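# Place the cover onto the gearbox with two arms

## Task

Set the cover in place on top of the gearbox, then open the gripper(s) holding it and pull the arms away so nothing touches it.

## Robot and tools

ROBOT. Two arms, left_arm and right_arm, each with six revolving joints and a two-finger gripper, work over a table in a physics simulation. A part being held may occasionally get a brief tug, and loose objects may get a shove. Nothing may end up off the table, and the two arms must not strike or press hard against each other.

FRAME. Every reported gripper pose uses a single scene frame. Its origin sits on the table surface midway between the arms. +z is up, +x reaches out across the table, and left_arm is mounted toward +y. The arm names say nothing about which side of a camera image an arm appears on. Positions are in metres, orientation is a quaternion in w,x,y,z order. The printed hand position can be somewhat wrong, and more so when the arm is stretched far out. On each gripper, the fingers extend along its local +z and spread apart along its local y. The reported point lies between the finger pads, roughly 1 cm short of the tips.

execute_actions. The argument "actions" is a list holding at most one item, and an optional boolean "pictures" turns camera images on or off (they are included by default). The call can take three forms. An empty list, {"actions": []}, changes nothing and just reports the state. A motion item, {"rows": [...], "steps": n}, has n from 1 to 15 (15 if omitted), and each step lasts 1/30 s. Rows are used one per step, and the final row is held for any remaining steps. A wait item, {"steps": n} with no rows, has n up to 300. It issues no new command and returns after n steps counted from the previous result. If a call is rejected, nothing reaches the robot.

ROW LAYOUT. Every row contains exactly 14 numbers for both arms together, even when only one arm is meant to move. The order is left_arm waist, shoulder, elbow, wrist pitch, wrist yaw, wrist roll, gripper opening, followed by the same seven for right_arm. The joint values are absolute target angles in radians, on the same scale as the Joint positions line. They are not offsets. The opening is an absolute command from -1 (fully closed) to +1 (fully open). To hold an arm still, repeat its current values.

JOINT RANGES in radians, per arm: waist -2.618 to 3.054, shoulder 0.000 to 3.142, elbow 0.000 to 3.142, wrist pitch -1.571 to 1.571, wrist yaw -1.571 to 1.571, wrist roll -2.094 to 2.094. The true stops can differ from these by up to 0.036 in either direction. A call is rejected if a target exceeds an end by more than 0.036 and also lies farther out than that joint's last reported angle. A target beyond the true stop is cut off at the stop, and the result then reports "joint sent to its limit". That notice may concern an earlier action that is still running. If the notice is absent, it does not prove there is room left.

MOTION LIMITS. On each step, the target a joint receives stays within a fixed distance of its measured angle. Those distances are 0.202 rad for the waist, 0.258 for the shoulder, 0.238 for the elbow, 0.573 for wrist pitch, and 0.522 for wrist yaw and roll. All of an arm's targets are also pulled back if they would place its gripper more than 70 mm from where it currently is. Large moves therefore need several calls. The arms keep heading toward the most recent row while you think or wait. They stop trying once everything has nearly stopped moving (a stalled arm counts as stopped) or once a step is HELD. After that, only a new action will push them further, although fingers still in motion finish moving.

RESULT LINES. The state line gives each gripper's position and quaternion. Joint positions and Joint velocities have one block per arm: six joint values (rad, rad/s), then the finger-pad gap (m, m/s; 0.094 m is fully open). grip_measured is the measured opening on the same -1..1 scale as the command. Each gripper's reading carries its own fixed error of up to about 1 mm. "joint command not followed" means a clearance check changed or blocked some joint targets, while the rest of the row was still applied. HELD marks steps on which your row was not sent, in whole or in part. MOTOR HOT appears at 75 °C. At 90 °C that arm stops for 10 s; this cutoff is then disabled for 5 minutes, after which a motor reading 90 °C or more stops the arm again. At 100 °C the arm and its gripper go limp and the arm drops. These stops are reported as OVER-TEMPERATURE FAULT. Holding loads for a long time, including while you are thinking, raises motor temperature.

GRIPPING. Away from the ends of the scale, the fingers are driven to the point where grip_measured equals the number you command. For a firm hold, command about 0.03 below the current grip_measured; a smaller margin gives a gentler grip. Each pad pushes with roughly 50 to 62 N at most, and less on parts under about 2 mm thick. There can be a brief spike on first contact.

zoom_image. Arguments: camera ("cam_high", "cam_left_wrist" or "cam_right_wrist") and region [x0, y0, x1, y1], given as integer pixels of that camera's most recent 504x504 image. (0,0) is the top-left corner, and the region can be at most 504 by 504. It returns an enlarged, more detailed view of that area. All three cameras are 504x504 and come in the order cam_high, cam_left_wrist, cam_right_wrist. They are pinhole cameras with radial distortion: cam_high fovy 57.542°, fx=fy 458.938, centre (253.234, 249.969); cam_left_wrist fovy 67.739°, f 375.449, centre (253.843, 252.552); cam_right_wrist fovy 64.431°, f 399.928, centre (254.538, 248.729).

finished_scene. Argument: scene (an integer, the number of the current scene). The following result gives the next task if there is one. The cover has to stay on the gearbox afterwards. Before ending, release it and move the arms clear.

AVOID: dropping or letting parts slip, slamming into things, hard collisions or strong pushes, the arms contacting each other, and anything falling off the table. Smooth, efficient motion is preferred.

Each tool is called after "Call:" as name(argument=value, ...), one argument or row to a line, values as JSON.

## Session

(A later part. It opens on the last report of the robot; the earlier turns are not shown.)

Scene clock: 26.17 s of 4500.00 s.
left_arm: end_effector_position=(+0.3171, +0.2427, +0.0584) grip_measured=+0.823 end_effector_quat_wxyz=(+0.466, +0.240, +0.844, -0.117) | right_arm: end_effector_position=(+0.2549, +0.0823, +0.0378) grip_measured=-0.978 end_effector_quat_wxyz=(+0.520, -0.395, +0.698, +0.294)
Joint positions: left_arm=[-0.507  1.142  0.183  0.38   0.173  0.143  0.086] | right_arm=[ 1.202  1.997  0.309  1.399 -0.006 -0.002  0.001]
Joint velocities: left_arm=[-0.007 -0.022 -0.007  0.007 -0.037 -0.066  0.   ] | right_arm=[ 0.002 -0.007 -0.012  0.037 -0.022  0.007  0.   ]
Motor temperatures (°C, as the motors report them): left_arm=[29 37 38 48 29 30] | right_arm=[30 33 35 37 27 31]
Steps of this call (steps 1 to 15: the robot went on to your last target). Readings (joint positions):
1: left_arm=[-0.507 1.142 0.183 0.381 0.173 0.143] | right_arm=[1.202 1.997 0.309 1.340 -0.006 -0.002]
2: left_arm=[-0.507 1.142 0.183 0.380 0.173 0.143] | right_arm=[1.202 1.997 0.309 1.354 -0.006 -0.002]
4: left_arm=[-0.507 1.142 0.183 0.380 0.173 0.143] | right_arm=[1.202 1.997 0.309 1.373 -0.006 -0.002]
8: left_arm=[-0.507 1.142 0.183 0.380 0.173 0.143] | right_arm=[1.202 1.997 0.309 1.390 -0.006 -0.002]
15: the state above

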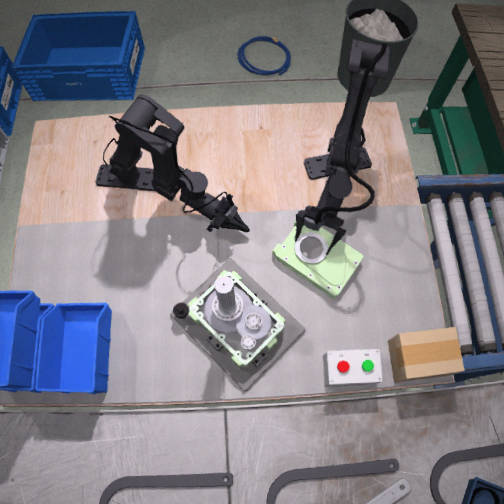

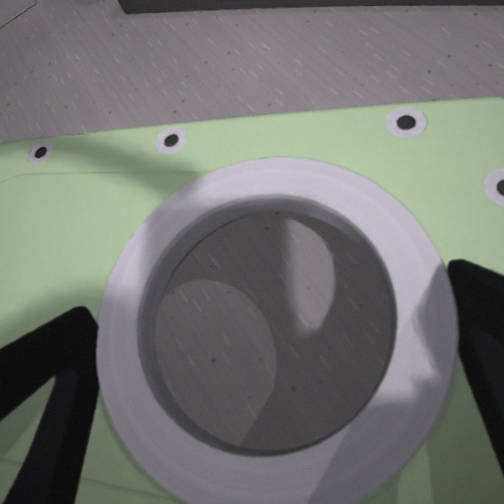

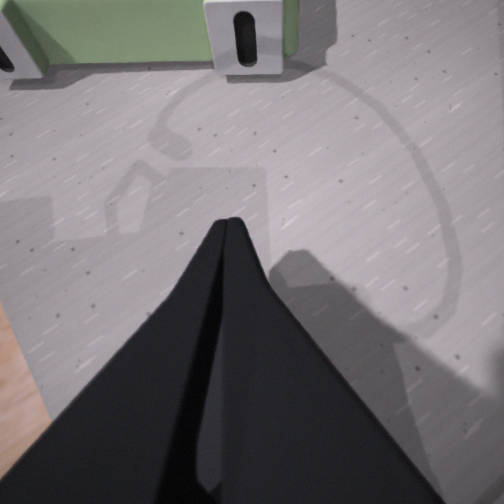

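Call:
execute_actions(
  actions=[
    {"rows":[[-0.5,1.08,0.27,0.56,0.18,0.15,0.7,1.3,2.02,0.33,1.42,0,0,-1],[-0.5,1.07,0.29,0.6,0.18,0.15,0.7,1.3,2.04,0.37,1.39,0,0,-1],[-0.5,1.06,0.31,0.63,0.18,0.15,0.7,1.3,2.06,0.42,1.35,0,0,-1],[-0.5,1.05,0.33,0.66,0.18,0.15,0.7,1.3,2.07,0.46,1.32,0,0,-1],[-0.5,1.04,0.35,0.66,0.18,0.15,0.7,1.3,2.08,0.5,1.29,0,0,-1]]},
  ],
)

Call:
execute_actions(
  actions=[
    {"steps":15},
  ],
)

Scene clock: 27.43 s of 4500.00 s.
left_arm: end_effector_position=(+0.3213, +0.2414, +0.0632) grip_measured=+0.823 end_effector_quat_wxyz=(+0.463, +0.239, +0.846, -0.117) | right_arm: end_effector_position=(+0.2394, +0.1377, +0.0333) grip_measured=-0.978 end_effector_quat_wxyz=(+0.507, -0.427, +0.678, +0.319)
Joint positions: left_arm=[-0.507  1.142  0.217  0.339  0.172  0.142  0.086] | right_arm=[ 1.299  2.074  0.479  1.309 -0.002 -0.002  0.001]
Joint velocities: left_arm=[-0.007 -0.017  0.017  0.022 -0.081 -0.037 -0.001] | right_arm=[-0.017  0.002 -0.007 -0.037  0.007 -0.022 -0.001]
Motor temperatures (°C, as the motors report them): left_arm=[29 38 39 49 29 30] | right_arm=[30 33 35 37 27 31]
Steps of this call (steps 1 to 15: the robot went on to your last target; steps 16 to 23: nothing new was sent; steps 24 to 38: all 15 steps of this action). Readings (joint positions):
24: left_arm=[-0.507 1.142 0.185 0.379 0.173 0.143] | right_arm=[1.213 1.998 0.309 1.401 0.002 -0.002]
25: left_arm=[-0.507 1.142 0.187 0.377 0.173 0.143] | right_arm=[1.237 2.004 0.313 1.402 0.005 -0.002]
27: left_arm=[-0.507 1.142 0.194 0.374 0.173 0.143] | right_arm=[1.283 2.033 0.359 1.382 0.001 -0.002]
31: left_arm=[-0.507 1.142 0.209 0.355 0.173 0.142] | right_arm=[1.299 2.074 0.472 1.330 -0.002 -0.002]
38: the state above

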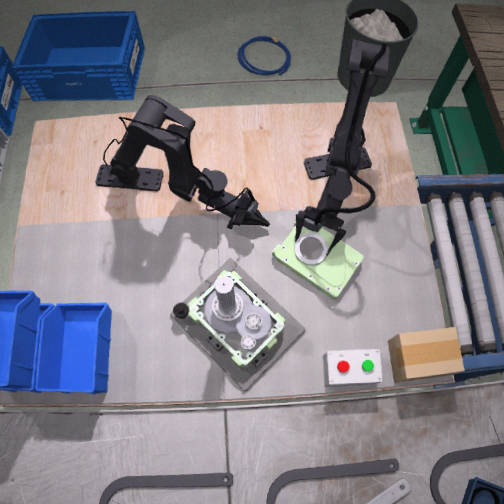

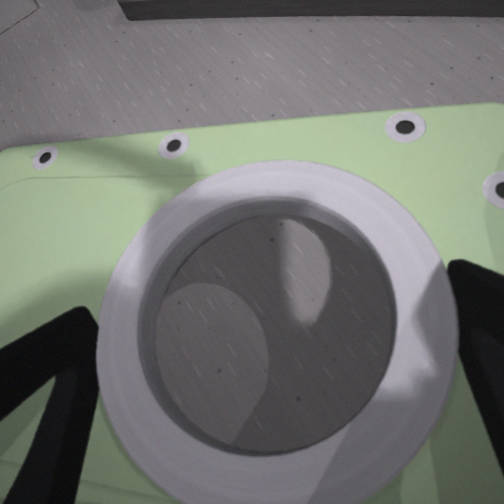

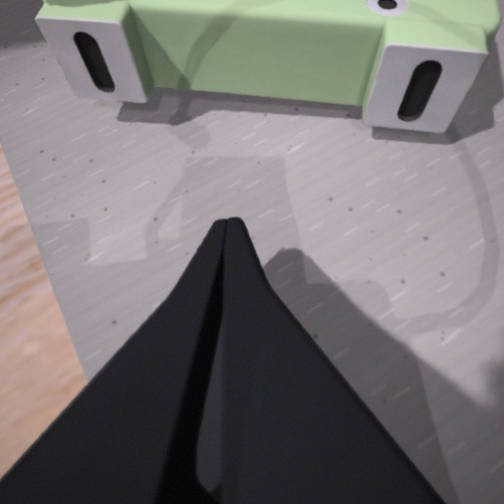

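Scene clock: 27.93 s of 4500.00 s.
left_arm: end_effector_position=(+0.3214, +0.2413, +0.0632) grip_measured=+0.823 end_effector_quat_wxyz=(+0.462, +0.239, +0.846, -0.117) | right_arm: end_effector_position=(+0.2392, +0.1372, +0.0316) grip_measured=-0.978 end_effector_quat_wxyz=(+0.505, -0.428, +0.679, +0.317)
Joint positions: left_arm=[-0.507  1.142  0.219  0.335  0.172  0.142  0.086] | right_arm=[ 1.299  2.074  0.479  1.302 -0.002 -0.002  0.001]
Joint velocities: left_arm=[ 0.012 -0.002  0.007 -0.051  0.022 -0.022 -0.   ] | right_arm=[ 0.012  0.012 -0.017 -0.066 -0.007  0.037 -0.   ]
Motor temperatures (°C, as the motors report them): left_arm=[29 38 39 50 29 30] | right_arm=[30 34 35 37 27 31]
Steps of this call (steps 1 to 15: the robot went on to your last target). Readings (joint positions):
1: left_arm=[-0.507 1.142 0.217 0.339 0.172 0.142] | right_arm=[1.299 2.074 0.479 1.307 -0.002 -0.002]
2: left_arm=[-0.507 1.142 0.217 0.338 0.172 0.142] | right_arm=[1.299 2.074 0.479 1.306 -0.002 -0.002]
4: left_arm=[-0.507 1.142 0.218 0.337 0.172 0.142] | right_arm=[1.299 2.074 0.479 1.304 -0.002 -0.002]
8: left_arm=[-0.507 1.142 0.219 0.336 0.172 0.142] | right_arm=[1.299 2.074 0.479 1.302 -0.002 -0.002]
15: the state above
All arms were judged still, so your last target was given up. Only a new action makes them travel on or press farther. Fingers that are still opening or closing keep moving.

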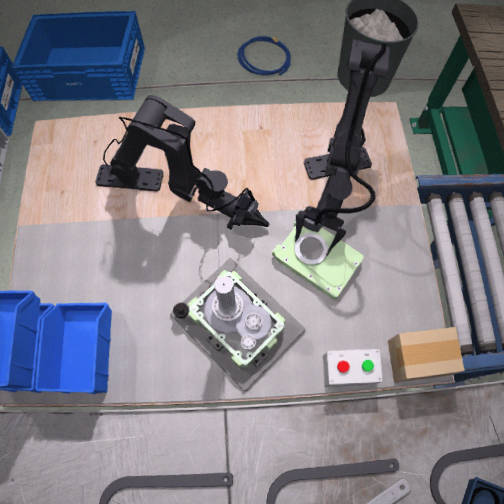

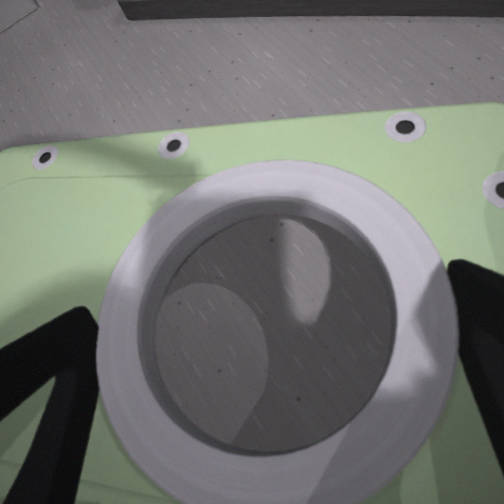

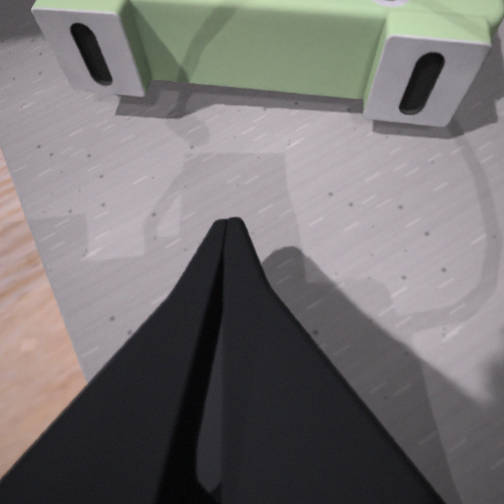

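Call:
execute_actions(
  actions=[
    {"rows":[[-0.5,1.1,0.33,0.5,0.18,0.15,0.7,1.33,2.1,0.5,1.3,0,0,-1],[-0.5,1.1,0.33,0.5,0.18,0.15,0.7,1.33,2.12,0.5,1.32,0,0,-1],[-0.5,1.1,0.33,0.5,0.18,0.15,0.7,1.33,2.14,0.51,1.33,0,0,-1],[-0.5,1.1,0.33,0.5,0.18,0.15,0.7,1.33,2.15,0.54,1.31,0,0,-1],[-0.5,1.1,0.33,0.5,0.18,0.15,0.7,1.33,2.16,0.57,1.29,0,0,-1],[-0.5,1.1,0.33,0.5,0.18,0.15,0.7,1.33,2.17,0.6,1.27,0,0,-1]]},
  ],
)

Scene clock: 29.43 s of 4500.00 s.
left_arm: end_effector_position=(+0.3246, +0.2403, +0.0673) grip_measured=+0.823 end_effector_quat_wxyz=(+0.457, +0.239, +0.849, -0.117) | right_arm: end_effector_position=(+0.2388, +0.1620, +0.0214) grip_measured=-0.978 end_effector_quat_wxyz=(+0.503, -0.436, +0.673, +0.323)
Joint positions: left_arm=[-0.507  1.142  0.25   0.294  0.172  0.14   0.086] | right_arm=[ 1.324  2.16   0.575  1.295 -0.    -0.003  0.001]
Joint velocities: left_arm=[ 0.012 -0.022  0.012 -0.022 -0.007  0.022 -0.   ] | right_arm=[-0.007 -0.022  0.002 -0.037  0.007  0.051 -0.   ]
Motor temperatures (°C, as the motors report them): left_arm=[29 38 40 51 29 30] | right_arm=[30 34 35 37 27 31]
Steps of this call (steps 1 to 30: nothing new was sent; steps 31 to 45: all 15 steps of this action). Readings (joint positions):
31: left_arm=[-0.507 1.142 0.223 0.329 0.172 0.142] | right_arm=[1.301 2.075 0.479 1.302 -0.001 -0.002]
32: left_arm=[-0.507 1.142 0.229 0.318 0.172 0.142] | right_arm=[1.306 2.081 0.479 1.305 -0.001 -0.002]
34: left_arm=[-0.507 1.142 0.240 0.307 0.172 0.142] | right_arm=[1.319 2.107 0.483 1.313 -0.001 -0.002]
38: left_arm=[-0.507 1.142 0.249 0.299 0.172 0.140] | right_arm=[1.324 2.155 0.562 1.304 -0.000 -0.003]
45: the state above

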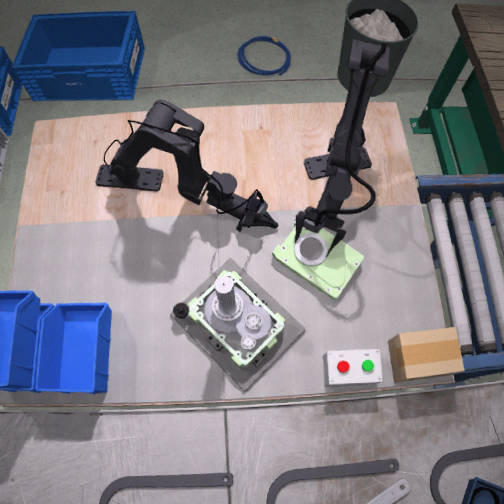

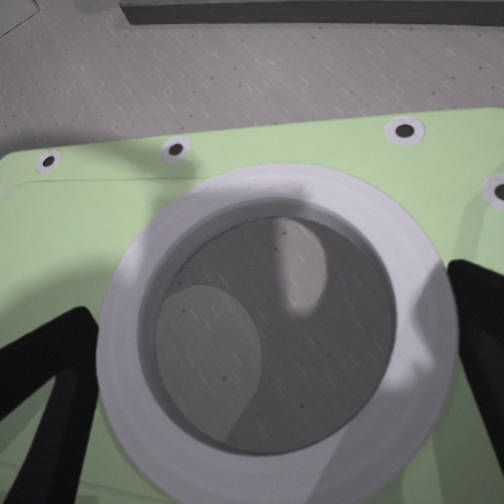

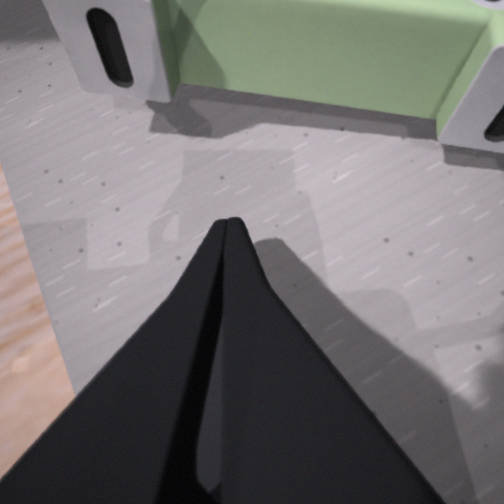

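Call:
execute_actions(
  actions=[
    {"rows":[[-0.5,1.09,0.36,0.46,0.18,0.15,0.7,1.3,2.18,0.6,1.28,0,0,-1],[-0.5,1.08,0.38,0.43,0.18,0.15,0.7,1.29,2.19,0.61,1.28,0,0,-1],[-0.5,1.07,0.39,0.42,0.18,0.15,0.7,1.29,2.2,0.63,1.27,0,0,-1],[-0.5,1.06,0.4,0.4,0.18,0.15,0.7,1.29,2.21,0.66,1.25,0,0,-1],[-0.5,1.06,0.4,0.38,0.18,0.15,0.7,1.29,2.22,0.69,1.23,0,0,-1]]},
  ],
)

Scene clock: 30.93 s of 4500.00 s.
left_arm: end_effector_position=(+0.3255, +0.2401, +0.0711) grip_measured=+0.823 end_effector_quat_wxyz=(+0.436, +0.239, +0.860, -0.116) | right_arm: end_effector_position=(+0.2600, +0.1768, +0.0230) grip_measured=-0.978 end_effector_quat_wxyz=(+0.515, -0.423, +0.673, +0.322)
Joint positions: left_arm=[-0.507  1.131  0.31   0.175  0.171  0.14   0.086] | right_arm=[ 1.296  2.206  0.666  1.275 -0.002 -0.003  0.001]
Joint velocities: left_arm=[-0.017 -0.017  0.022 -0.007  0.007 -0.051 -0.001] | right_arm=[ 0.002  0.007 -0.007  0.037  0.051 -0.007  0.001]
Motor temperatures (°C, as the motors report them): left_arm=[29 38 41 52 29 30] | right_arm=[30 34 35 37 27 31]
Steps of this call (steps 1 to 15: the robot went on to your last target; steps 16 to 30: nothing new was sent; steps 31 to 45: all 15 steps of this action). Readings (joint positions):
31: left_arm=[-0.507 1.142 0.253 0.287 0.172 0.140] | right_arm=[1.322 2.160 0.575 1.295 -0.001 -0.003]
32: left_arm=[-0.507 1.142 0.261 0.272 0.172 0.140] | right_arm=[1.318 2.162 0.575 1.296 -0.002 -0.003]
34: left_arm=[-0.507 1.142 0.278 0.243 0.171 0.140] | right_arm=[1.307 2.172 0.594 1.297 -0.002 -0.003]
38: left_arm=[-0.507 1.137 0.304 0.200 0.171 0.140] | right_arm=[1.296 2.205 0.663 1.278 -0.002 -0.003]
45: the state above

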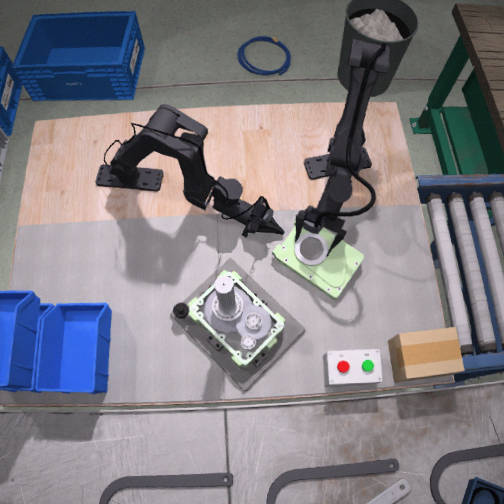

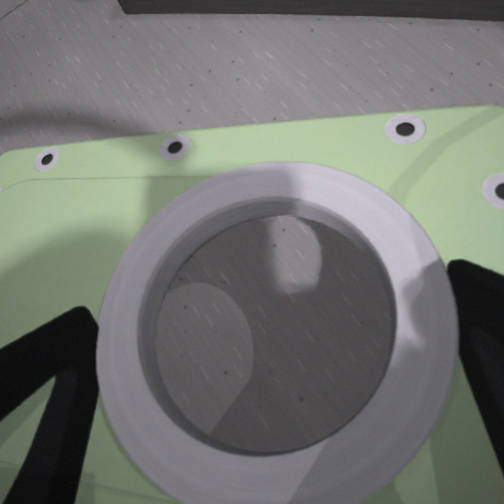

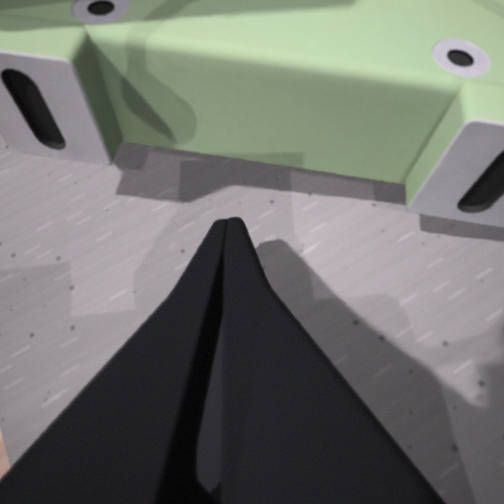

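Call:
execute_actions(
  actions=[
    {"rows":[[-0.5,1.06,0.4,0.36,0.18,0.15,0.7,1.29,2.22,0.71,1.23,0,0,-1],[-0.5,1.06,0.4,0.36,0.18,0.15,0.7,1.29,2.225,0.73,1.22,0,0,-1],[-0.5,1.06,0.4,0.36,0.18,0.15,0.7,1.29,2.23,0.75,1.2,0,0,-1],[-0.5,1.06,0.4,0.36,0.18,0.15,0.7,1.29,2.24,0.77,1.19,0,0,-1],[-0.5,1.06,0.4,0.36,0.18,0.15,0.7,1.29,2.25,0.79,1.17,0,0,-1],[-0.5,1.06,0.4,0.36,0.18,0.15,0.7,1.29,2.26,0.81,1.15,0,0,-1]]},
  ],
)

Scene clock: 32.37 s of 4500.00 s.
left_arm: end_effector_position=(+0.3283, +0.2413, +0.0754) grip_measured=+0.823 end_effector_quat_wxyz=(+0.441, +0.235, +0.859, -0.113) | right_arm: end_effector_position=(+0.2717, +0.2010, +0.0232) grip_measured=-0.978 end_effector_quat_wxyz=(+0.516, -0.423, +0.672, +0.322)
Joint positions: left_arm=[-0.506  1.124  0.32   0.168  0.163  0.135  0.086] | right_arm=[ 1.296  2.244  0.782  1.197 -0.002 -0.005  0.001]
Joint velocities: left_arm=[ 0.007 -0.017  0.007  0.139 -0.022 -0.022  0.001] | right_arm=[-0.027 -0.007  0.002  0.007 -0.022  0.022  0.   ]
Motor temperatures (°C, as the motors report them): left_arm=[29 38 41 53 29 30] | right_arm=[30 34 35 37 27 31]
Steps of this call (steps 1 to 15: the robot went on to your last target; steps 16 to 28: nothing new was sent; steps 29 to 43: all 15 steps of this action). Readings (joint positions):
29: left_arm=[-0.507 1.130 0.311 0.172 0.171 0.140] | right_arm=[1.296 2.206 0.668 1.273 -0.002 -0.003]
30: left_arm=[-0.507 1.130 0.311 0.171 0.171 0.140] | right_arm=[1.296 2.207 0.675 1.267 -0.002 -0.003]
32: left_arm=[-0.507 1.130 0.311 0.170 0.171 0.140] | right_arm=[1.296 2.217 0.705 1.248 -0.002 -0.003]
36: left_arm=[-0.506 1.126 0.317 0.171 0.164 0.138] | right_arm=[1.296 2.241 0.772 1.208 -0.002 -0.005]
43: the state above

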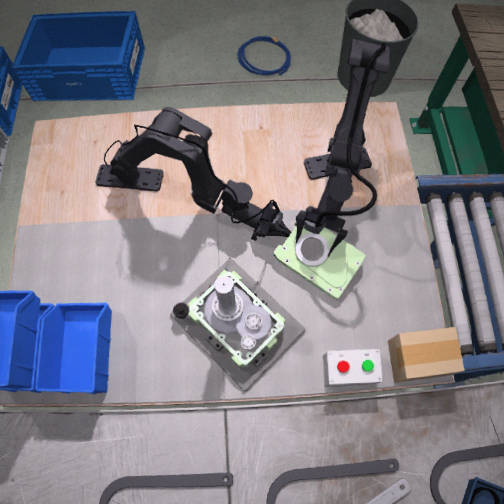

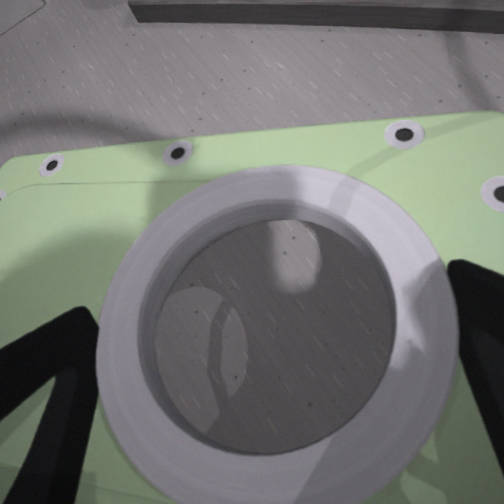

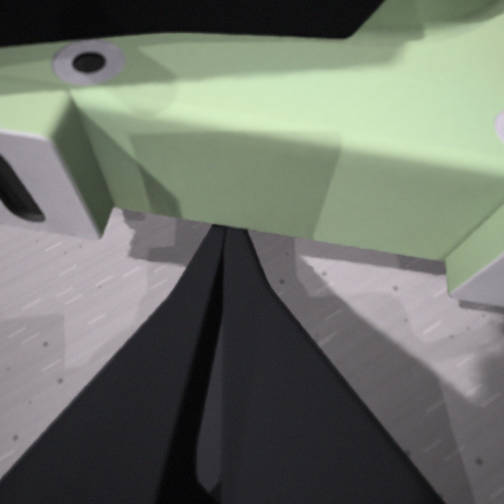

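Call:
execute_actions(
  actions=[
    {"rows":[[-0.5,1.06,0.4,0.37,0.17,0.15,0.7,1.29,2.26,0.82,1.17,0,0,-1],[-0.5,1.05,0.4,0.37,0.17,0.15,0.7,1.29,2.27,0.84,1.17,0,0,-1],[-0.5,1.05,0.4,0.37,0.17,0.15,0.7,1.29,2.28,0.86,1.17,0,0,-1],[-0.5,1.04,0.4,0.37,0.17,0.15,0.7,1.29,2.29,0.88,1.17,0,0,-1],[-0.5,1.04,0.4,0.37,0.17,0.15,0.7,1.29,2.3,0.9,1.17,0,0,-1]]},
  ],
)

Scene clock: 33.87 s of 4500.00 s.
left_arm: end_effector_position=(+0.3338, +0.2477, +0.0850) grip_measured=+0.823 end_effector_quat_wxyz=(+0.459, +0.222, +0.855, -0.100) | right_arm: end_effector_position=(+0.2800, +0.2188, +0.0257) grip_measured=-0.978 end_effector_quat_wxyz=(+0.524, -0.419, +0.664, +0.328)
Joint positions: left_arm=[-0.498  1.097  0.32   0.178  0.132  0.13   0.086] | right_arm=[ 1.296  2.288  0.864  1.187 -0.004 -0.005  0.001]
Joint velocities: left_arm=[-0.007 -0.012  0.007 -0.037 -0.007 -0.051  0.001] | right_arm=[ 0.017 -0.017 -0.012 -0.037 -0.066  0.022 -0.   ]
Motor temperatures (°C, as the motors report them): left_arm=[29 38 42 54 29 30] | right_arm=[30 34 35 37 27 31]
Steps of this call (steps 1 to 15: the robot went on to your last target; steps 16 to 30: nothing new was sent; steps 31 to 45: all 15 steps of this action). Readings (joint positions):
31: left_arm=[-0.506 1.124 0.320 0.168 0.162 0.135] | right_arm=[1.296 2.244 0.782 1.197 -0.002 -0.005]
32: left_arm=[-0.506 1.124 0.320 0.168 0.162 0.135] | right_arm=[1.296 2.244 0.786 1.197 -0.002 -0.005]
34: left_arm=[-0.504 1.119 0.320 0.169 0.152 0.133] | right_arm=[1.296 2.256 0.808 1.193 -0.003 -0.005]
38: left_arm=[-0.498 1.100 0.320 0.176 0.132 0.131] | right_arm=[1.296 2.286 0.861 1.188 -0.004 -0.005]
45: the state above

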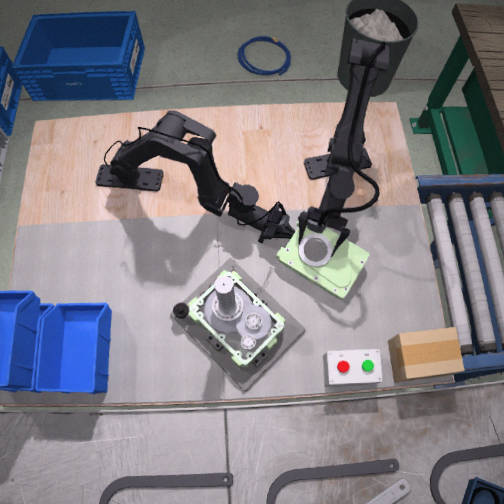

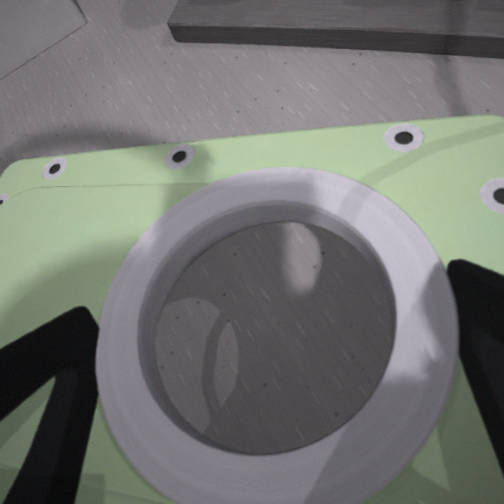

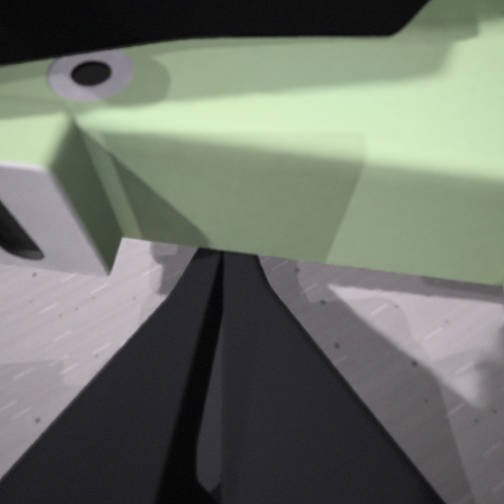

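Call:
execute_actions(
  actions=[
    {"rows":[[-0.5,1.04,0.38,0.38,0.15,0.14,0.7,1.29,2.28,0.9,1.2,0,0,-1],[-0.5,1.04,0.37,0.39,0.15,0.14,0.7,1.29,2.27,0.9,1.22,0,0,-1],[-0.5,1.03,0.36,0.4,0.15,0.14,0.7,1.29,2.26,0.9,1.24,0,0,-1],[-0.5,1.03,0.35,0.41,0.15,0.14,0.7,1.29,2.24,0.9,1.26,0,0,-1],[-0.5,1.02,0.34,0.42,0.15,0.14,0.7,1.29,2.23,0.9,1.27,0,0,-1],[-0.5,1.01,0.33,0.43,0.15,0.14,0.7,1.29,2.21,0.9,1.28,0,0,-1]]},
  ],
  pictures=false,
)

Call:
execute_actions(
  actions=[
    {"rows":[[-0.5,1.0,0.345,0.4,0.15,0.14,0.7,1.29,2.19,0.9,1.265,0,0,-1],[-0.5,0.99,0.36,0.37,0.15,0.14,0.7,1.29,2.175,0.895,1.25,0,0,-1],[-0.5,0.975,0.38,0.34,0.15,0.14,0.7,1.29,2.16,0.89,1.235,0,0,-1],[-0.5,0.96,0.395,0.31,0.15,0.14,0.7,1.29,2.14,0.89,1.22,0,0,-1],[-0.5,0.95,0.41,0.285,0.15,0.14,0.7,1.29,2.12,0.885,1.205,0,0,-1],[-0.5,0.94,0.425,0.255,0.15,0.14,0.7,1.29,2.105,0.88,1.19,0,0,-1],[-0.5,0.925,0.44,0.23,0.15,0.14,0.7,1.29,2.09,0.88,1.175,0,0,-1],[-0.5,0.915,0.46,0.2,0.15,0.14,0.7,1.29,2.07,0.875,1.16,0,0,-1],[-0.5,0.9,0.475,0.17,0.15,0.14,0.7,1.29,2.05,0.87,1.145,0,0,-1],[-0.5,0.89,0.49,0.14,0.15,0.14,0.7,1.29,2.035,0.87,1.13,0,0,-1]]},
  ],
)

Scene clock: 36.23 s of 4500.00 s.
left_arm: end_effector_position=(+0.3400, +0.2463, +0.1049) grip_measured=+0.823 end_effector_quat_wxyz=(+0.497, +0.216, +0.834, -0.102) | right_arm: end_effector_position=(+0.2816, +0.2221, +0.0471) grip_measured=-0.978 end_effector_quat_wxyz=(+0.541, -0.411, +0.652, +0.339)
Joint positions: left_arm=[-0.498  1.06   0.31   0.239  0.129  0.123  0.086] | right_arm=[ 1.296  2.253  0.864  1.201 -0.004 -0.003  0.001]
Joint velocities: left_arm=[-0.017  0.002 -0.012  0.051 -0.022 -0.066  0.001] | right_arm=[-0.012  0.002 -0.027 -0.007  0.066 -0.007 -0.001]
Motor temperatures (°C, as the motors report them): left_arm=[29 38 43 55 29 30] | right_arm=[30 35 35 37 27 31]
Steps of this call (steps 1 to 15: the robot went on to your last target; steps 16 to 56: nothing new was sent; steps 57 to 71: all 15 steps of this action). Readings (joint positions):
57: left_arm=[-0.498 1.097 0.320 0.179 0.132 0.130] | right_arm=[1.296 2.288 0.864 1.187 -0.004 -0.005]
58: left_arm=[-0.498 1.097 0.320 0.180 0.132 0.129] | right_arm=[1.296 2.288 0.864 1.189 -0.004 -0.005]
60: left_arm=[-0.498 1.094 0.320 0.180 0.132 0.128] | right_arm=[1.296 2.288 0.864 1.193 -0.004 -0.005]
64: left_arm=[-0.498 1.070 0.310 0.203 0.129 0.124] | right_arm=[1.296 2.270 0.864 1.194 -0.004 -0.004]
71: the state above

Scene clock: 36.73 s of 4500.00 s.
left_arm: end_effector_position=(+0.3433, +0.2463, +0.1620) grip_measured=+0.823 end_effector_quat_wxyz=(+0.527, +0.208, +0.817, -0.104) | right_arm: end_effector_position=(+0.2859, +0.2220, +0.1041) grip_measured=-0.978 end_effector_quat_wxyz=(+0.555, -0.400, +0.644, +0.343)
Joint positions: left_arm=[-0.498  0.928  0.437  0.05   0.123  0.113  0.086] | right_arm=[ 1.291  2.078  0.864  1.065  0.004 -0.002  0.001]
Joint velocities: left_arm=[ 0.007 -0.037  0.032 -0.022  0.037  0.037 -0.   ] | right_arm=[-0.027 -0.037  0.007 -0.037  0.022  0.081  0.   ]
Motor temperatures (°C, as the motors report them): left_arm=[29 38 43 56 29 30] | right_arm=[30 35 35 37 27 31]
Steps of this call (steps 1 to 15: all 15 steps of this action). Readings (joint positions):
1: left_arm=[-0.498 1.060 0.310 0.238 0.129 0.123] | right_arm=[1.296 2.252 0.864 1.200 -0.004 -0.003]
2: left_arm=[-0.498 1.057 0.310 0.235 0.129 0.121] | right_arm=[1.296 2.248 0.864 1.194 -0.004 -0.003]
4: left_arm=[-0.498 1.039 0.313 0.216 0.127 0.118] | right_arm=[1.296 2.231 0.864 1.170 -0.009 -0.003]
8: left_arm=[-0.498 0.991 0.359 0.135 0.121 0.113] | right_arm=[1.296 2.165 0.864 1.108 -0.011 -0.003]
15: the state above

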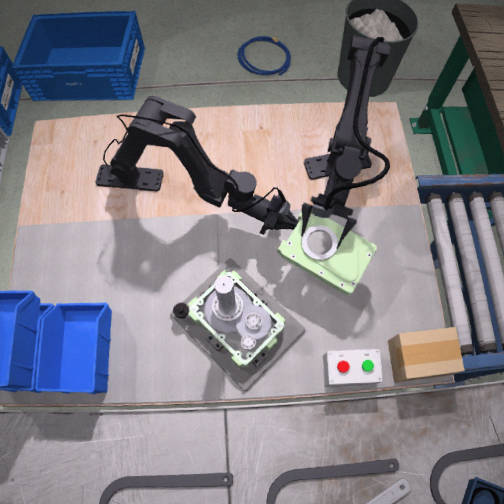

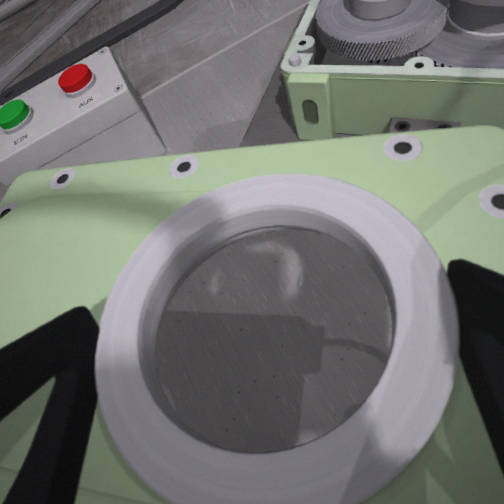

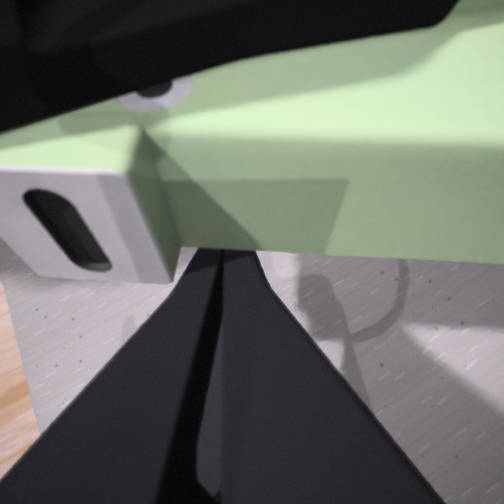

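Call:
execute_actions(
  actions=[
    {"rows":[[-0.5,0.89,0.52,0.11,0.15,0.15,0.7,1.29,2.01,0.88,1.1,0,0,-1],[-0.5,0.885,0.55,0.08,0.15,0.15,0.7,1.29,1.99,0.885,1.07,0,0,-1],[-0.5,0.88,0.58,0.04,0.15,0.15,0.7,1.285,1.965,0.89,1.04,0,0,-1],[-0.5,0.875,0.61,0.01,0.15,0.15,0.7,1.285,1.94,0.9,1.0,0,0,-1],[-0.5,0.87,0.64,-0.02,0.15,0.15,0.7,1.28,1.92,0.91,0.97,0,0,-1],[-0.5,0.87,0.67,-0.06,0.15,0.15,0.7,1.28,1.895,0.92,0.94,0,0,-1],[-0.5,0.865,0.7,-0.09,0.15,0.15,0.7,1.28,1.87,0.93,0.9,0,0,-1],[-0.5,0.865,0.74,-0.13,0.15,0.15,0.7,1.275,1.85,0.94,0.87,0,0,-1],[-0.5,0.865,0.77,-0.16,0.15,0.15,0.7,1.275,1.825,0.95,0.84,0,0,-1],[-0.5,0.865,0.8,-0.19,0.15,0.15,0.7,1.27,1.8,0.965,0.8,0,0,-1],[-0.5,0.87,0.84,-0.22,0.15,0.15,0.7,1.27,1.78,0.98,0.77,0,0,-1],[-0.5,0.87,0.87,-0.25,0.15,0.15,0.7,1.27,1.755,0.99,0.74,0,0,-1]]},
  ],
)

Scene clock: 39.77 s of 4500.00 s.
left_arm: end_effector_position=(+0.3442, +0.2444, +0.2359) grip_measured=+0.823 end_effector_quat_wxyz=(+0.506, +0.209, +0.829, -0.108) | right_arm: end_effector_position=(+0.2848, +0.2158, +0.1828) grip_measured=-0.978 end_effector_quat_wxyz=(+0.548, -0.404, +0.647, +0.343)
Joint positions: left_arm=[-0.498  0.927  0.773 -0.333  0.132  0.107  0.086] | right_arm=[ 1.282  1.812  0.927  0.721 -0.012 -0.002  0.001]
Joint velocities: left_arm=[-0.007 -0.037  0.618 -0.256  0.022  0.095  0.   ] | right_arm=[-0.056 -0.374  0.237 -0.286  0.154 -0.022 -0.001]
Motor temperatures (°C, as the motors report them): left_arm=[29 38 44 56 29 30] | right_arm=[30 37 35 38 27 31]
Steps of this call (steps 1 to 30: the robot went on to your last target; steps 31 to 76: nothing new was sent; steps 77 to 91: all 15 steps of this action). Readings (joint positions):
77: left_arm=[-0.498 0.927 0.441 0.012 0.122 0.111] | right_arm=[1.291 2.075 0.864 1.038 -0.016 -0.002]
78: left_arm=[-0.498 0.927 0.450 -0.005 0.122 0.112] | right_arm=[1.291 2.070 0.864 1.028 -0.016 -0.002]
80: left_arm=[-0.498 0.927 0.484 -0.061 0.122 0.112] | right_arm=[1.291 2.043 0.864 0.991 -0.016 -0.002]
84: left_arm=[-0.498 0.927 0.579 -0.172 0.134 0.107] | right_arm=[1.290 1.951 0.867 0.888 -0.014 -0.002]
91: the state above

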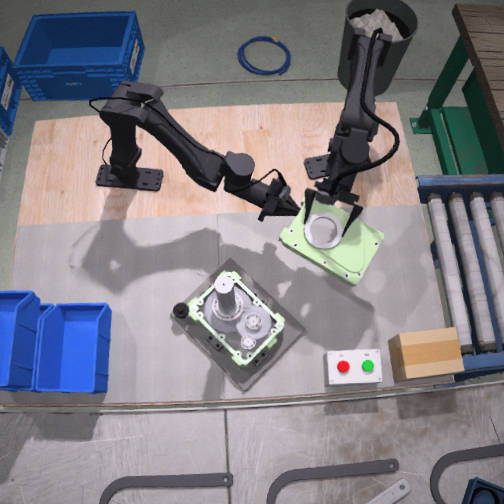

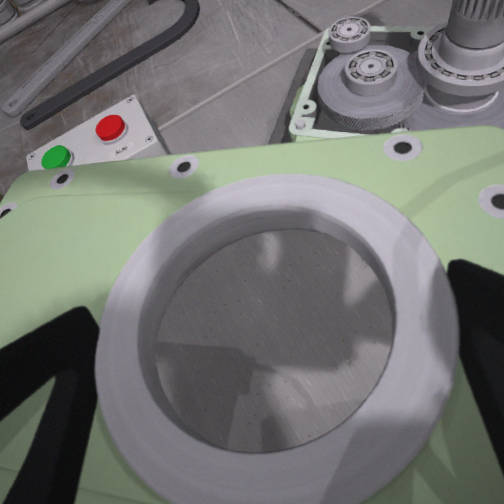

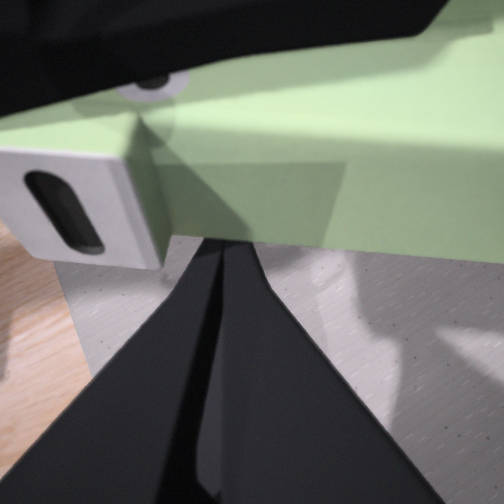

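Call:
execute_actions(
  actions=[
    {"rows":[[-0.5,0.87,0.87,-0.24,0.15,0.15,0.7,1.27,1.765,1.005,0.75,0,0,-1],[-0.5,0.87,0.87,-0.23,0.15,0.15,0.7,1.27,1.77,1.02,0.75,0,0,-1],[-0.5,0.87,0.87,-0.22,0.15,0.15,0.7,1.27,1.78,1.03,0.75,0,0,-1],[-0.509,0.89,0.9,-0.23,0.15,0.15,0.7,1.262,1.765,1.033,0.73,0,0,-1],[-0.518,0.91,0.925,-0.24,0.145,0.15,0.7,1.253,1.75,1.036,0.715,0,0,-1],[-0.527,0.93,0.955,-0.245,0.145,0.145,0.7,1.245,1.74,1.04,0.7,0,0,-1],[-0.536,0.95,0.98,-0.255,0.14,0.145,0.7,1.236,1.725,1.042,0.68,0,0,-1],[-0.545,0.97,1.01,-0.26,0.14,0.145,0.7,1.227,1.71,1.045,0.665,0,0,-1],[-0.554,0.99,1.04,-0.27,0.135,0.14,0.7,1.219,1.695,1.048,0.65,0,0,-1],[-0.563,1.01,1.07,-0.28,0.135,0.14,0.7,1.21,1.68,1.05,0.63,0,0,-1],[-0.572,1.03,1.095,-0.285,0.13,0.14,0.7,1.2,1.67,1.054,0.615,0,0,-1],[-0.581,1.05,1.125,-0.29,0.13,0.135,0.7,1.192,1.655,1.057,0.6,0,0,-1],[-0.59,1.07,1.155,-0.3,0.125,0.135,0.7,1.183,1.64,1.06,0.58,0,0,-1]]},
  ],
)

Call:
execute_actions(
  actions=[
    {"rows":[[-0.599,1.09,1.18,-0.31,0.125,0.135,0.7,1.174,1.625,1.063,0.565,0,0,-1],[-0.608,1.11,1.21,-0.315,0.12,0.13,0.7,1.165,1.61,1.066,0.55,0,0,-1],[-0.617,1.13,1.24,-0.32,0.12,0.13,0.7,1.157,1.6,1.07,0.53,0,0,-1],[-0.626,1.15,1.27,-0.33,0.115,0.13,0.7,1.148,1.585,1.072,0.515,0,0,-1],[-0.635,1.17,1.3,-0.335,0.115,0.13,0.7,1.139,1.57,1.075,0.5,0,0,-1],[-0.644,1.19,1.325,-0.34,0.11,0.125,0.7,1.13,1.555,1.078,0.48,0,0,-1],[-0.653,1.21,1.355,-0.35,0.11,0.125,0.7,1.121,1.54,1.08,0.46,0,0,-1],[-0.662,1.23,1.385,-0.355,0.105,0.12,0.7,1.112,1.53,1.084,0.445,0,0,-1],[-0.671,1.25,1.41,-0.36,0.1,0.12,0.7,1.103,1.515,1.087,0.43,0,0,-1],[-0.68,1.27,1.44,-0.37,0.1,0.12,0.7,1.095,1.5,1.09,0.41,0,0,-1]]},
  ],
)

Scene clock: 42.23 s of 4500.00 s.
left_arm: end_effector_position=(+0.3703, +0.2182, +0.2900) grip_measured=+0.823 end_effector_quat_wxyz=(+0.508, +0.228, +0.823, -0.110) | right_arm: end_effector_position=(+0.3208, +0.1898, +0.2325) grip_measured=-0.978 end_effector_quat_wxyz=(+0.566, -0.375, +0.660, +0.322)
Joint positions: left_arm=[-0.561  1.094  1.057 -0.443  0.099  0.108  0.086] | right_arm=[ 1.198  1.692  0.999  0.541 -0.014 -0.002  0.001]
Joint velocities: left_arm=[-0.159  0.33   0.559  0.007  0.037 -0.037  0.   ] | right_arm=[-0.198 -0.31   0.081 -0.154  0.11  -0.066 -0.   ]
Motor temperatures (°C, as the motors report them): left_arm=[29 38 45 57 29 30] | right_arm=[30 37 36 39 27 31]
Steps of this call (steps 1 to 30: the robot went on to your last target; steps 31 to 59: nothing new was sent; steps 60 to 74: all 15 steps of this action). Readings (joint positions):
60: left_arm=[-0.498 0.911 0.814 -0.391 0.129 0.116] | right_arm=[1.278 1.787 0.946 0.674 -0.013 -0.002]
61: left_arm=[-0.498 0.911 0.814 -0.391 0.129 0.116] | right_arm=[1.278 1.787 0.948 0.673 -0.013 -0.002]
63: left_arm=[-0.498 0.911 0.817 -0.390 0.123 0.117] | right_arm=[1.278 1.789 0.958 0.662 -0.013 -0.002]
67: left_arm=[-0.508 0.958 0.882 -0.423 0.108 0.116] | right_arm=[1.261 1.782 0.981 0.634 -0.014 -0.002]
74: the state above

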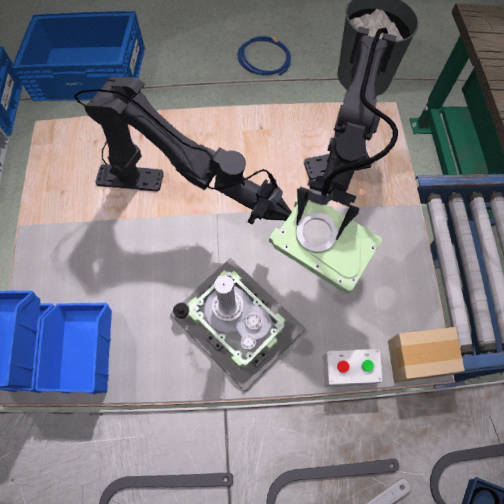

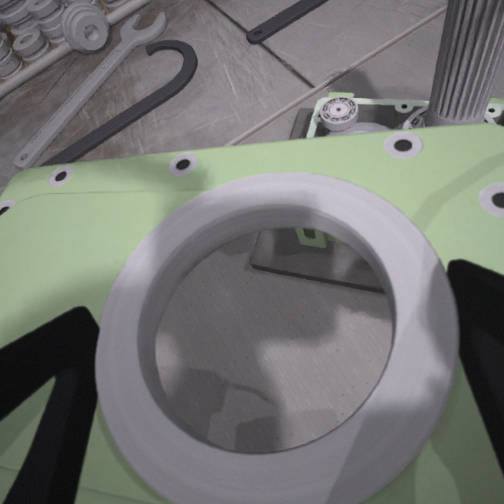

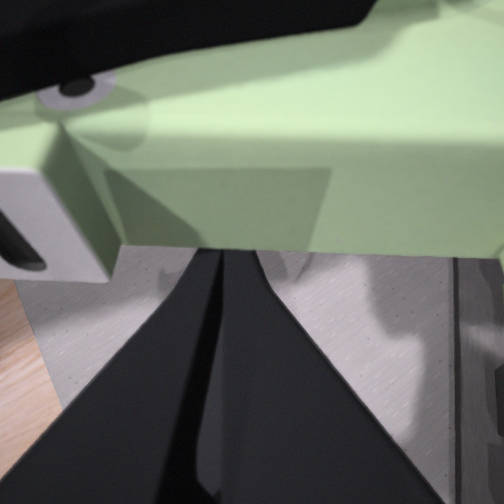

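Scene clock: 42.73 s of 4500.00 s.
left_arm: end_effector_position=(+0.4000, +0.1632, +0.3478) grip_measured=+0.823 end_effector_quat_wxyz=(+0.524, +0.260, +0.799, -0.136) | right_arm: end_effector_position=(+0.3523, +0.1400, +0.2875) grip_measured=-0.978 end_effector_quat_wxyz=(+0.593, -0.334, +0.671, +0.293)
Joint positions: left_arm=[-0.665  1.307  1.377 -0.498  0.085  0.1    0.086] | right_arm=[ 1.097  1.534  1.037  0.372 -0.002 -0.002  0.001]
Joint velocities: left_arm=[-0.007 -0.002  0.007 -0.081 -0.007 -0.081  0.   ] | right_arm=[ 0.002 -0.002  0.032 -0.081  0.051  0.051 -0.   ]
Motor temperatures (°C, as the motors report them): left_arm=[29 38 45 57 29 30] | right_arm=[30 37 36 39 27 31]
Steps of this call (steps 1 to 15: all 15 steps of this action). Readings (joint positions):
1: left_arm=[-0.567 1.105 1.077 -0.443 0.098 0.108] | right_arm=[1.192 1.682 1.002 0.534 -0.013 -0.002]
2: left_arm=[-0.573 1.115 1.098 -0.449 0.096 0.108] | right_arm=[1.186 1.673 1.005 0.526 -0.013 -0.002]
4: left_arm=[-0.588 1.144 1.147 -0.465 0.092 0.108] | right_arm=[1.174 1.651 1.012 0.505 -0.013 -0.002]
8: left_arm=[-0.623 1.222 1.260 -0.493 0.087 0.104] | right_arm=[1.139 1.597 1.022 0.446 -0.013 -0.002]
15: the state above

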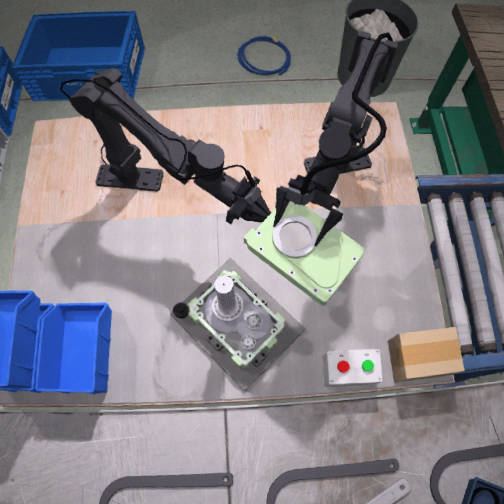

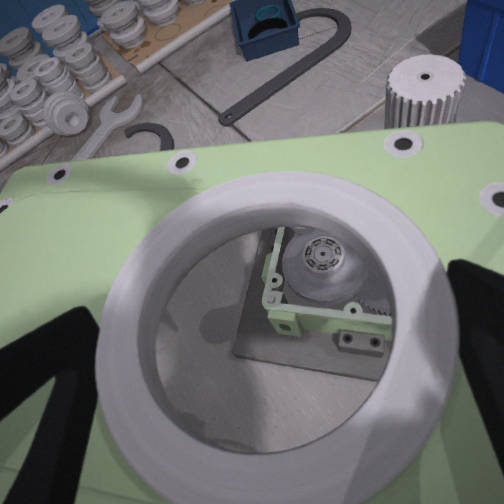

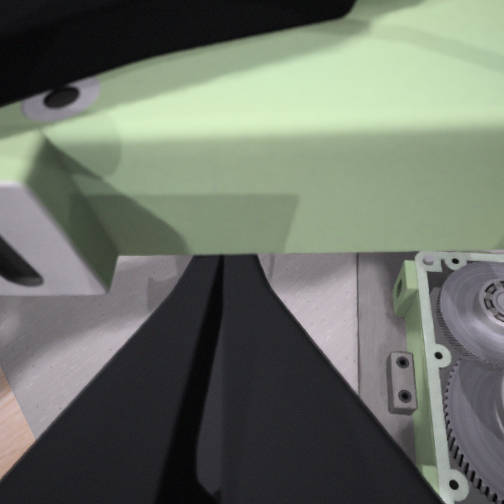

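Call:
execute_actions(
  actions=[
    {"rows":[[-0.69,1.295,1.47,-0.37,0.1,0.12,0.7,1.08,1.49,1.085,0.41,0,0,-1],[-0.7,1.32,1.5,-0.37,0.095,0.12,0.7,1.065,1.48,1.08,0.41,0,0,-1],[-0.71,1.345,1.53,-0.37,0.095,0.12,0.7,1.05,1.47,1.073,0.41,0,0,-1],[-0.72,1.37,1.56,-0.37,0.09,0.12,0.7,1.036,1.46,1.066,0.405,0,0,-1],[-0.73,1.395,1.585,-0.37,0.09,0.12,0.7,1.021,1.45,1.06,0.405,0,0,-1],[-0.74,1.42,1.61,-0.37,0.085,0.12,0.7,1.006,1.44,1.052,0.4,0,0,-1],[-0.75,1.445,1.64,-0.37,0.085,0.12,0.7,0.992,1.43,1.045,0.4,0,0,-1],[-0.76,1.47,1.67,-0.37,0.08,0.12,0.7,0.977,1.42,1.038,0.4,0,0,-1],[-0.77,1.495,1.695,-0.37,0.08,0.12,0.7,0.962,1.41,1.03,0.4,0,0,-1],[-0.78,1.52,1.72,-0.37,0.075,0.12,0.7,0.948,1.4,1.02,0.4,0,0,-1]]},
  ],
)

Scene clock: 44.13 s of 4500.00 s.
left_arm: end_effector_position=(+0.4381, +0.0953, +0.3650) grip_measured=+0.823 end_effector_quat_wxyz=(+0.525, +0.286, +0.786, -0.156) | right_arm: end_effector_position=(+0.3937, +0.0754, +0.3042) grip_measured=-0.978 end_effector_quat_wxyz=(+0.617, -0.280, +0.692, +0.249)
Joint positions: left_arm=[-0.763  1.567  1.657 -0.502  0.058  0.086  0.086] | right_arm=[ 0.947  1.439  1.01   0.313  0.001 -0.001  0.001]
Joint velocities: left_arm=[ 0.002 -0.002  0.017 -0.007 -0.051  0.051  0.001] | right_arm=[-0.007 -0.017 -0.017  0.022  0.007 -0.095  0.001]
Motor temperatures (°C, as the motors report them): left_arm=[29 38 45 58 29 30] | right_arm=[30 37 36 39 27 31]
Steps of this call (steps 1 to 27: the robot went on to your last target; steps 28 to 42: all 15 steps of this action). Readings (joint positions):
28: left_arm=[-0.665 1.310 1.382 -0.524 0.083 0.095] | right_arm=[1.097 1.533 1.038 0.351 -0.007 -0.002]
29: left_arm=[-0.668 1.318 1.395 -0.535 0.079 0.094] | right_arm=[1.094 1.533 1.038 0.351 -0.008 -0.002]
31: left_arm=[-0.679 1.353 1.438 -0.553 0.070 0.093] | right_arm=[1.078 1.524 1.038 0.346 -0.012 -0.002]
35: left_arm=[-0.715 1.455 1.548 -0.546 0.061 0.087] | right_arm=[1.017 1.489 1.036 0.322 -0.013 -0.002]
42: the state above

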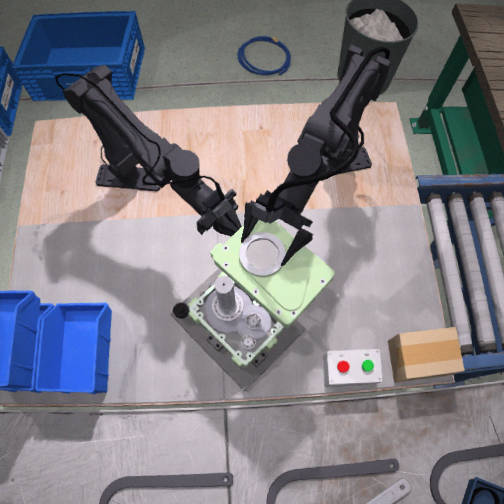

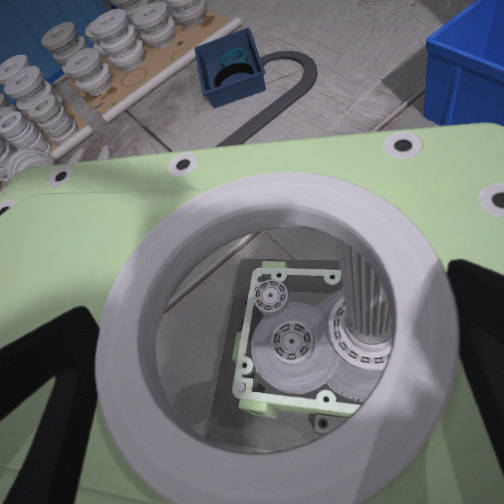

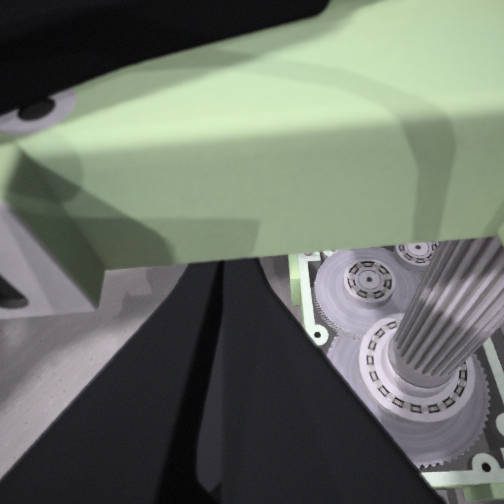

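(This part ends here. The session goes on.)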